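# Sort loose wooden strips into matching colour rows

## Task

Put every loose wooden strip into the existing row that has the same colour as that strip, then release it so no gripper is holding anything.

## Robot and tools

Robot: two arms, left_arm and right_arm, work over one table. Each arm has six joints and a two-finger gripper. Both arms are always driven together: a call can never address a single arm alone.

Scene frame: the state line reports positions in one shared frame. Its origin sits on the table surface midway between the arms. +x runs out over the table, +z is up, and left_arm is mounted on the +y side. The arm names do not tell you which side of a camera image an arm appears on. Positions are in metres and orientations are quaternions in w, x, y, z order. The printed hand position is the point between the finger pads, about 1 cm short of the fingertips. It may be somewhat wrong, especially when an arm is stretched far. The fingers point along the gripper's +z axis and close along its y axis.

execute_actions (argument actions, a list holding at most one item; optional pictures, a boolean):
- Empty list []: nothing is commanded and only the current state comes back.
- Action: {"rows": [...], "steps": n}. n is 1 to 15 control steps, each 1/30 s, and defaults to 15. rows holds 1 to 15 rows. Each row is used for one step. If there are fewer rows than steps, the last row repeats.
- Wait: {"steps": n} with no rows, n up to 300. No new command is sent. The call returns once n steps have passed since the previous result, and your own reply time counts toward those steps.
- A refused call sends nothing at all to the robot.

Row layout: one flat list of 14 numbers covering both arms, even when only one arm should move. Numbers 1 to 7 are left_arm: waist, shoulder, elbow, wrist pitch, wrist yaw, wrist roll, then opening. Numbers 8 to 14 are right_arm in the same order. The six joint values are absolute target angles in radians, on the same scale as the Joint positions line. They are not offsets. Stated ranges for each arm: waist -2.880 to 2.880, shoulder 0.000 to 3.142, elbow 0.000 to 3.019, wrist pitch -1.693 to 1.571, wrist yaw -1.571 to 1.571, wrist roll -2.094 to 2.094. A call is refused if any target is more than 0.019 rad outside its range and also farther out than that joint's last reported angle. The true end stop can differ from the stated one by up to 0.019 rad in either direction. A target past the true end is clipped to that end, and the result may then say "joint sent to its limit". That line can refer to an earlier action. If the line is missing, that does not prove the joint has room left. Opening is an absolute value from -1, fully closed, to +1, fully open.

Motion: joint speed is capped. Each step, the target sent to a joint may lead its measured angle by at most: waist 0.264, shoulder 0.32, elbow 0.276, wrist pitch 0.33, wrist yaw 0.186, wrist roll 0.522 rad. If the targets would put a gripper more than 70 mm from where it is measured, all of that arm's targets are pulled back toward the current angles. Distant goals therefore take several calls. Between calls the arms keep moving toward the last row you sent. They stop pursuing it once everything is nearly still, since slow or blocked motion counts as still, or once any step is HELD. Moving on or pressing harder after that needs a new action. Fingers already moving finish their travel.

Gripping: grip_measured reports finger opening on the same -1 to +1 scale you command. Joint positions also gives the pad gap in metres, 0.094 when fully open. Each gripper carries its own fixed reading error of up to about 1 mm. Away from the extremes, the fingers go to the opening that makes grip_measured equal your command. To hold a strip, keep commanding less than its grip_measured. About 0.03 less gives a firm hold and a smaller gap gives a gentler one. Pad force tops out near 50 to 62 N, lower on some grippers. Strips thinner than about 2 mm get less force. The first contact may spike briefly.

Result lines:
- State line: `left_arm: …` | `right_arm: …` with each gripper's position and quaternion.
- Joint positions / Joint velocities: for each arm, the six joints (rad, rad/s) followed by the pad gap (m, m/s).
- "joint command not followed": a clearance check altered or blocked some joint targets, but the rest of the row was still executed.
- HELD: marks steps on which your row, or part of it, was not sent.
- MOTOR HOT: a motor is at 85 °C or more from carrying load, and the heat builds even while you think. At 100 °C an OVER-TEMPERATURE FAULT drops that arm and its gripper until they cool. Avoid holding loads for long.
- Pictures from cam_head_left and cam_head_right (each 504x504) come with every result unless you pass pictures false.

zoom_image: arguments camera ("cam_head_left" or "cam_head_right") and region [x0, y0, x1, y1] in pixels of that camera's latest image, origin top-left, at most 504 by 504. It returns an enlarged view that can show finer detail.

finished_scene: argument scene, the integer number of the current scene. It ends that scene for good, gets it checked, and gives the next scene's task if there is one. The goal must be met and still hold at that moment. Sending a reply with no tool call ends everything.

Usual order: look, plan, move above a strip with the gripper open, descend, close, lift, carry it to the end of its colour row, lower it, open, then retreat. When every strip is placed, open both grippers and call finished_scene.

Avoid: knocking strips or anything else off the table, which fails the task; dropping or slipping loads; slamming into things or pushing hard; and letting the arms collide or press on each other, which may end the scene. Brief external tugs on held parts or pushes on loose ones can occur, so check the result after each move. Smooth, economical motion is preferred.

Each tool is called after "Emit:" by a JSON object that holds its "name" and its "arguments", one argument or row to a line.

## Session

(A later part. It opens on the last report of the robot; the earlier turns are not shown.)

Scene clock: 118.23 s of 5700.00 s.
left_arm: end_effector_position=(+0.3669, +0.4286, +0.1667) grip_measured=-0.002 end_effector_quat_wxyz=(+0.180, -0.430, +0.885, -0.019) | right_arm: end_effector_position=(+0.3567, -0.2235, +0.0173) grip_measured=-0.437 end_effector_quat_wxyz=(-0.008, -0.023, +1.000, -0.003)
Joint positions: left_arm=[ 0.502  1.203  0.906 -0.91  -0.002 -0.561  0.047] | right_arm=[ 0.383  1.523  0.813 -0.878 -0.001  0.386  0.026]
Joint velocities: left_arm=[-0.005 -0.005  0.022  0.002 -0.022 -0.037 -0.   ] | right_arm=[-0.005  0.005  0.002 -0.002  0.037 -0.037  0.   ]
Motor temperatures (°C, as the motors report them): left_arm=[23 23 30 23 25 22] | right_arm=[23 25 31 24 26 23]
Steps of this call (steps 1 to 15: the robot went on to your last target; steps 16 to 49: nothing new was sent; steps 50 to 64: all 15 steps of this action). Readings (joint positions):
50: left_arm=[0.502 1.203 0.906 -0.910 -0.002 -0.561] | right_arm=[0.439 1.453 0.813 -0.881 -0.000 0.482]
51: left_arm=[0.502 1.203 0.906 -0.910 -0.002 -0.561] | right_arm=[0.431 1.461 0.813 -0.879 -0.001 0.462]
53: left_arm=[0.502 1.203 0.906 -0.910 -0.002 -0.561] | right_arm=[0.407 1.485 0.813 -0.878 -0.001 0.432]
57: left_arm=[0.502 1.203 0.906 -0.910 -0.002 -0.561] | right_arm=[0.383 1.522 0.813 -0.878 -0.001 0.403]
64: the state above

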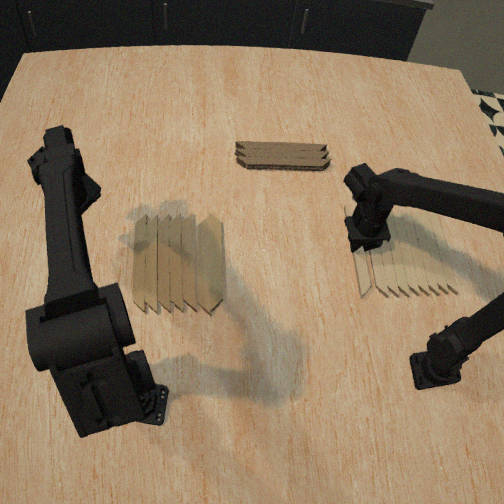

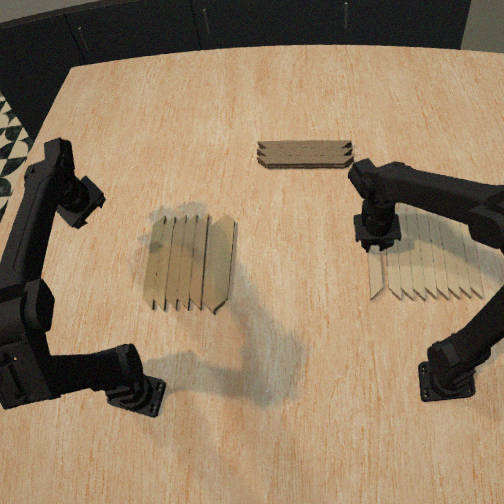

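Release and nudge.

Emit:
{"name": "execute_actions", "arguments": {
  "actions": [
    {"rows":[[0.5,1.2,0.93,-0.92,0,-0.55,0,0.38,1.545,0.82,-0.87,0,0.37,-0.48]],"steps":8}
  ],
  "pictures": false
}}

Emit:
{"name": "execute_actions", "arguments": {
  "actions": [
    {"rows":[[0.5,1.2,0.93,-0.92,0,-0.55,0,0.38,1.545,0.82,-0.87,0,0.37,-0.36]],"steps":8}
  ],
  "pictures": false
}}

Emit:
{"name": "execute_actions", "arguments": {
  "actions": [
    {"rows":[[0.5,1.2,0.93,-0.92,0,-0.55,0,0.38,1.45,0.82,-0.89,0,0.37,-0.36]],"steps":10}
  ],
  "pictures": false
}}

Emit:
{"name": "execute_actions", "arguments": {
  "actions": [
    {"rows":[[0.5,1.2,0.93,-0.92,0,-0.55,0,0.5,1.45,0.82,-0.87,0,0.45,-1]],"steps":12}
  ],
  "pictures": false
}}

Emit:
{"name": "execute_actions", "arguments": {
  "actions": [
    {"rows":[[0.5,1.2,0.93,-0.92,0,-0.55,0,0.5,1.522,0.82,-0.87,0,0.45,-1]],"steps":12}
  ],
  "pictures": false
}}

Emit:
{"name": "execute_actions", "arguments": {
  "actions": [
    {"rows":[[0.5,1.2,0.93,-0.92,0,-0.55,0,0.415,1.522,0.82,-0.87,0,0.45,-1]]}
  ],
  "pictures": false
}}

Emit:
{"name": "execute_actions", "arguments": {
  "actions": [
    {"rows":[[0.5,1.2,0.93,-0.92,0,-0.55,0,0.6,1.3,0.82,-0.87,0,0.45,0]]}
  ]
}}

Scene clock: 128.13 s of 5700.00 s.
left_arm: end_effector_position=(+0.3669, +0.4286, +0.1667) grip_measured=-0.002 end_effector_quat_wxyz=(+0.180, -0.430, +0.885, -0.019) | right_arm: end_effector_position=(+0.3557, -0.2239, +0.0144) grip_measured=-0.437 end_effector_quat_wxyz=(-0.012, -0.026, +1.000, -0.005)
Joint positions: left_arm=[ 0.502  1.203  0.906 -0.91  -0.002 -0.561  0.047] | right_arm=[ 0.383  1.532  0.813 -0.878 -0.001  0.381  0.026]
Joint velocities: left_arm=[-0.005 -0.005  0.007 -0.012  0.022  0.037 -0.   ] | right_arm=[-0.005 -0.034 -0.002 -0.007 -0.051 -0.037  0.002]
Motor temperatures (°C, as the motors report them): left_arm=[23 23 30 23 25 22] | right_arm=[23 25 31 24 26 23]
Steps of this call (steps 1 to 15: the robot went on to your last target; steps 16 to 90: nothing new was sent; then 6.63 s passed at rest; steps 91 to 98: all 8 steps of this action). Readings (joint positions):
91: left_arm=[0.502 1.203 0.906 -0.910 -0.002 -0.561] | right_arm=[0.383 1.524 0.813 -0.878 -0.001 0.381]
92: left_arm=[0.502 1.203 0.906 -0.910 -0.002 -0.561] | right_arm=[0.383 1.525 0.813 -0.878 -0.001 0.381]
94: left_arm=[0.502 1.203 0.906 -0.910 -0.002 -0.561] | right_arm=[0.383 1.528 0.813 -0.878 -0.001 0.381]
98: the state above

Scene clock: 128.40 s of 5700.00 s.
left_arm: end_effector_position=(+0.3669, +0.4286, +0.1667) grip_measured=-0.002 end_effector_quat_wxyz=(+0.180, -0.430, +0.885, -0.019) | right_arm: end_effector_position=(+0.3558, -0.2240, +0.0144) grip_measured=-0.363 end_effector_quat_wxyz=(-0.012, -0.026, +1.000, -0.005)
Joint positions: left_arm=[ 0.502  1.203  0.906 -0.91  -0.002 -0.561  0.047] | right_arm=[ 0.383  1.532  0.813 -0.878 -0.     0.381  0.03 ]
Joint velocities: left_arm=[-0.015 -0.005  0.007  0.002  0.007 -0.007 -0.   ] | right_arm=[-0.015  0.005 -0.007 -0.007  0.037 -0.037  0.   ]
Motor temperatures (°C, as the motors report them): left_arm=[23 23 30 23 25 22] | right_arm=[23 25 31 24 26 23]
Steps of this call (steps 1 to 8: all 8 steps of this action). Readings (joint positions):
1: left_arm=[0.502 1.203 0.906 -0.910 -0.002 -0.561] | right_arm=[0.383 1.532 0.813 -0.878 -0.000 0.381]
2: left_arm=[0.502 1.203 0.906 -0.910 -0.002 -0.561] | right_arm=[0.383 1.532 0.813 -0.878 -0.000 0.381]
4: left_arm=[0.502 1.203 0.906 -0.910 -0.002 -0.561] | right_arm=[0.383 1.532 0.813 -0.878 -0.000 0.381]
8: the state above

Scene clock: 128.73 s of 5700.00 s.
left_arm: end_effector_position=(+0.3669, +0.4286, +0.1667) grip_measured=-0.002 end_effector_quat_wxyz=(+0.180, -0.430, +0.885, -0.019) | right_arm: end_effector_position=(+0.3620, -0.2211, +0.0420) grip_measured=-0.363 end_effector_quat_wxyz=(+0.024, -0.026, +0.999, +0.010)
Joint positions: left_arm=[ 0.502  1.203  0.906 -0.91  -0.002 -0.561  0.047] | right_arm=[ 0.383  1.449  0.812 -0.882 -0.     0.381  0.03 ]
Joint velocities: left_arm=[ 0.005 -0.005  0.002 -0.022  0.022  0.007  0.001] | right_arm=[-0.015 -0.015  0.007 -0.012 -0.007  0.007  0.   ]
Motor temperatures (°C, as the motors report them): left_arm=[23 23 30 23 25 22] | right_arm=[23 25 31 24 26 23]
Steps of this call (steps 1 to 10: all 10 steps of this action). Readings (joint positions):
1: left_arm=[0.502 1.203 0.906 -0.910 -0.002 -0.561] | right_arm=[0.383 1.528 0.813 -0.878 -0.000 0.381]
2: left_arm=[0.502 1.203 0.906 -0.910 -0.002 -0.561] | right_arm=[0.383 1.520 0.812 -0.880 -0.000 0.381]
4: left_arm=[0.502 1.203 0.906 -0.910 -0.002 -0.561] | right_arm=[0.383 1.493 0.812 -0.882 -0.000 0.381]
8: left_arm=[0.502 1.203 0.906 -0.910 -0.002 -0.561] | right_arm=[0.383 1.452 0.812 -0.882 -0.000 0.381]
10: the state above

Scene clock: 129.13 s of 5700.00 s.
left_arm: end_effector_position=(+0.3669, +0.4286, +0.1667) grip_measured=-0.002 end_effector_quat_wxyz=(+0.180, -0.430, +0.885, -0.019) | right_arm: end_effector_position=(+0.3411, -0.1809, +0.0420) grip_measured=-0.986 end_effector_quat_wxyz=(+0.024, -0.061, +0.998, +0.013)
Joint positions: left_arm=[ 0.502  1.203  0.906 -0.91  -0.002 -0.561  0.047] | right_arm=[ 0.508  1.449  0.812 -0.88  -0.001  0.434  0.001]
Joint velocities: left_arm=[ 0.005 -0.005 -0.002 -0.012 -0.007  0.007  0.   ] | right_arm=[-0.005 -0.024 -0.002 -0.007  0.022  0.066 -0.   ]
Motor temperatures (°C, as the motors report them): left_arm=[23 23 30 23 25 22] | right_arm=[23 25 31 24 26 23]
Steps of this call (steps 1 to 12: all 12 steps of this action). Readings (joint positions):
1: left_arm=[0.502 1.203 0.906 -0.910 -0.002 -0.561] | right_arm=[0.391 1.449 0.812 -0.882 0.003 0.391]
2: left_arm=[0.502 1.203 0.906 -0.910 -0.002 -0.561] | right_arm=[0.408 1.449 0.812 -0.882 0.004 0.401]
4: left_arm=[0.502 1.203 0.906 -0.910 -0.002 -0.561] | right_arm=[0.459 1.449 0.812 -0.880 0.002 0.415]
8: left_arm=[0.502 1.203 0.906 -0.910 -0.002 -0.561] | right_arm=[0.508 1.449 0.812 -0.880 -0.001 0.428]
12: the state above

Scene clock: 129.53 s of 5700.00 s.
left_arm: end_effector_position=(+0.3669, +0.4286, +0.1667) grip_measured=-0.002 end_effector_quat_wxyz=(+0.180, -0.430, +0.885, -0.019) | right_arm: end_effector_position=(+0.3352, -0.1846, +0.0171) grip_measured=-0.986 end_effector_quat_wxyz=(-0.008, -0.059, +0.998, -0.004)
Joint positions: left_arm=[ 0.502  1.203  0.906 -0.91  -0.002 -0.561  0.047] | right_arm=[ 0.508  1.522  0.812 -0.877 -0.001  0.438  0.001]
Joint velocities: left_arm=[ 0.005  0.005  0.002 -0.002  0.037  0.051  0.   ] | right_arm=[-0.024  0.005 -0.002 -0.002  0.007  0.022 -0.001]
Motor temperatures (°C, as the motors report them): left_arm=[23 23 30 23 25 22] | right_arm=[23 24 31 24 26 23]
Steps of this call (steps 1 to 12: all 12 steps of this action). Readings (joint positions):
1: left_arm=[0.502 1.203 0.906 -0.910 -0.002 -0.561] | right_arm=[0.508 1.453 0.812 -0.880 -0.001 0.435]
2: left_arm=[0.502 1.203 0.906 -0.910 -0.002 -0.561] | right_arm=[0.508 1.460 0.812 -0.878 -0.001 0.436]
4: left_arm=[0.502 1.203 0.906 -0.910 -0.002 -0.561] | right_arm=[0.508 1.485 0.812 -0.877 -0.001 0.437]
8: left_arm=[0.502 1.203 0.906 -0.910 -0.002 -0.561] | right_arm=[0.508 1.521 0.812 -0.877 -0.001 0.438]
12: the state above

Scene clock: 130.03 s of 5700.00 s.
left_arm: end_effector_position=(+0.3669, +0.4286, +0.1667) grip_measured=-0.002 end_effector_quat_wxyz=(+0.180, -0.430, +0.885, -0.019) | right_arm: end_effector_position=(+0.3518, -0.2144, +0.0171) grip_measured=-0.986 end_effector_quat_wxyz=(-0.008, -0.011, +1.000, -0.004)
Joint positions: left_arm=[ 0.502  1.203  0.906 -0.91  -0.002 -0.561  0.047] | right_arm=[ 0.412  1.522  0.812 -0.877 -0.     0.439  0.001]
Joint velocities: left_arm=[-0.015  0.005  0.017  0.002 -0.037 -0.037 -0.   ] | right_arm=[-0.005  0.005 -0.002 -0.007 -0.051  0.066  0.001]
Motor temperatures (°C, as the motors report them): left_arm=[23 23 30 23 25 22] | right_arm=[23 24 31 24 26 23]
Steps of this call (steps 1 to 15: all 15 steps of this action). Readings (joint positions):
1: left_arm=[0.502 1.203 0.906 -0.910 -0.002 -0.561] | right_arm=[0.502 1.522 0.812 -0.877 -0.003 0.438]
2: left_arm=[0.502 1.203 0.906 -0.910 -0.002 -0.561] | right_arm=[0.489 1.522 0.812 -0.877 -0.004 0.438]
4: left_arm=[0.502 1.203 0.906 -0.910 -0.002 -0.561] | right_arm=[0.450 1.522 0.812 -0.877 -0.002 0.438]
8: left_arm=[0.502 1.203 0.906 -0.910 -0.002 -0.561] | right_arm=[0.412 1.522 0.812 -0.877 -0.000 0.439]
15: the state above

Scene clock: 130.53 s of 5700.00 s.
left_arm: end_effector_position=(+0.3669, +0.4286, +0.1667) grip_measured=-0.002 end_effector_quat_wxyz=(+0.180, -0.430, +0.885, -0.019) | right_arm: end_effector_position=(+0.3257, -0.1443, +0.0981) grip_measured=-0.003 end_effector_quat_wxyz=(+0.093, -0.110, +0.988, +0.058)
Joint positions: left_arm=[ 0.502  1.203  0.906 -0.91  -0.002 -0.561  0.047] | right_arm=[ 0.613  1.281  0.806 -0.876 -0.002  0.44   0.047]
Joint velocities: left_arm=[-0.005 -0.034 -0.022 -0.012 -0.022  0.022  0.001] | right_arm=[-0.005  0.142  0.002  0.012  0.022 -0.007  0.   ]
Motor temperatures (°C, as the motors report them): left_arm=[23 23 30 23 25 22] | right_arm=[23 24 31 24 26 23]
Steps of this call (steps 1 to 15: all 15 steps of this action). Readings (joint positions):
1: left_arm=[0.502 1.203 0.906 -0.910 -0.002 -0.561] | right_arm=[0.421 1.514 0.812 -0.877 0.003 0.440]
2: left_arm=[0.502 1.203 0.906 -0.910 -0.002 -0.561] | right_arm=[0.441 1.496 0.808 -0.877 0.004 0.440]
4: left_arm=[0.502 1.203 0.906 -0.910 -0.002 -0.561] | right_arm=[0.507 1.432 0.806 -0.877 0.004 0.440]
8: left_arm=[0.502 1.203 0.906 -0.910 -0.002 -0.561] | right_arm=[0.612 1.292 0.806 -0.876 -0.002 0.440]
15: the state above

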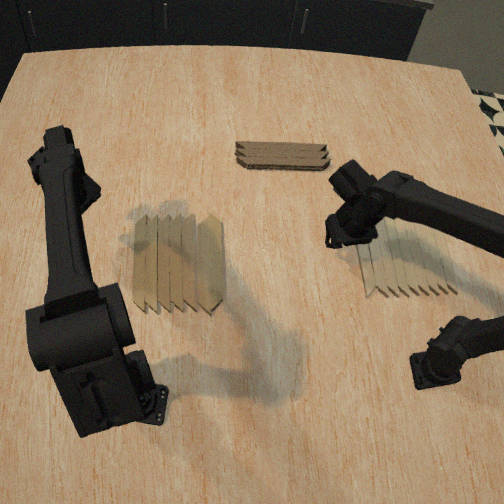

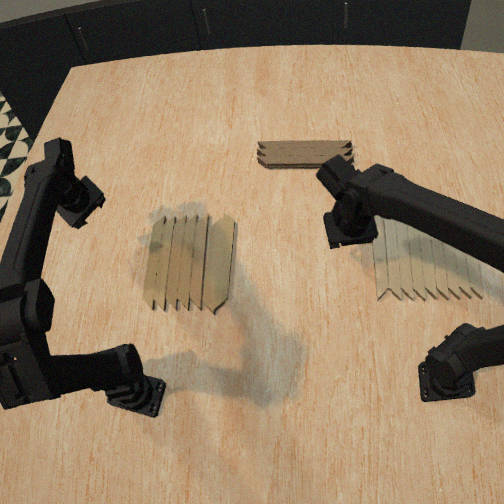

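Emit:
{"name": "finished_scene", "arguments": {
  "scene": 1
}}

The scene is finished: the task was done.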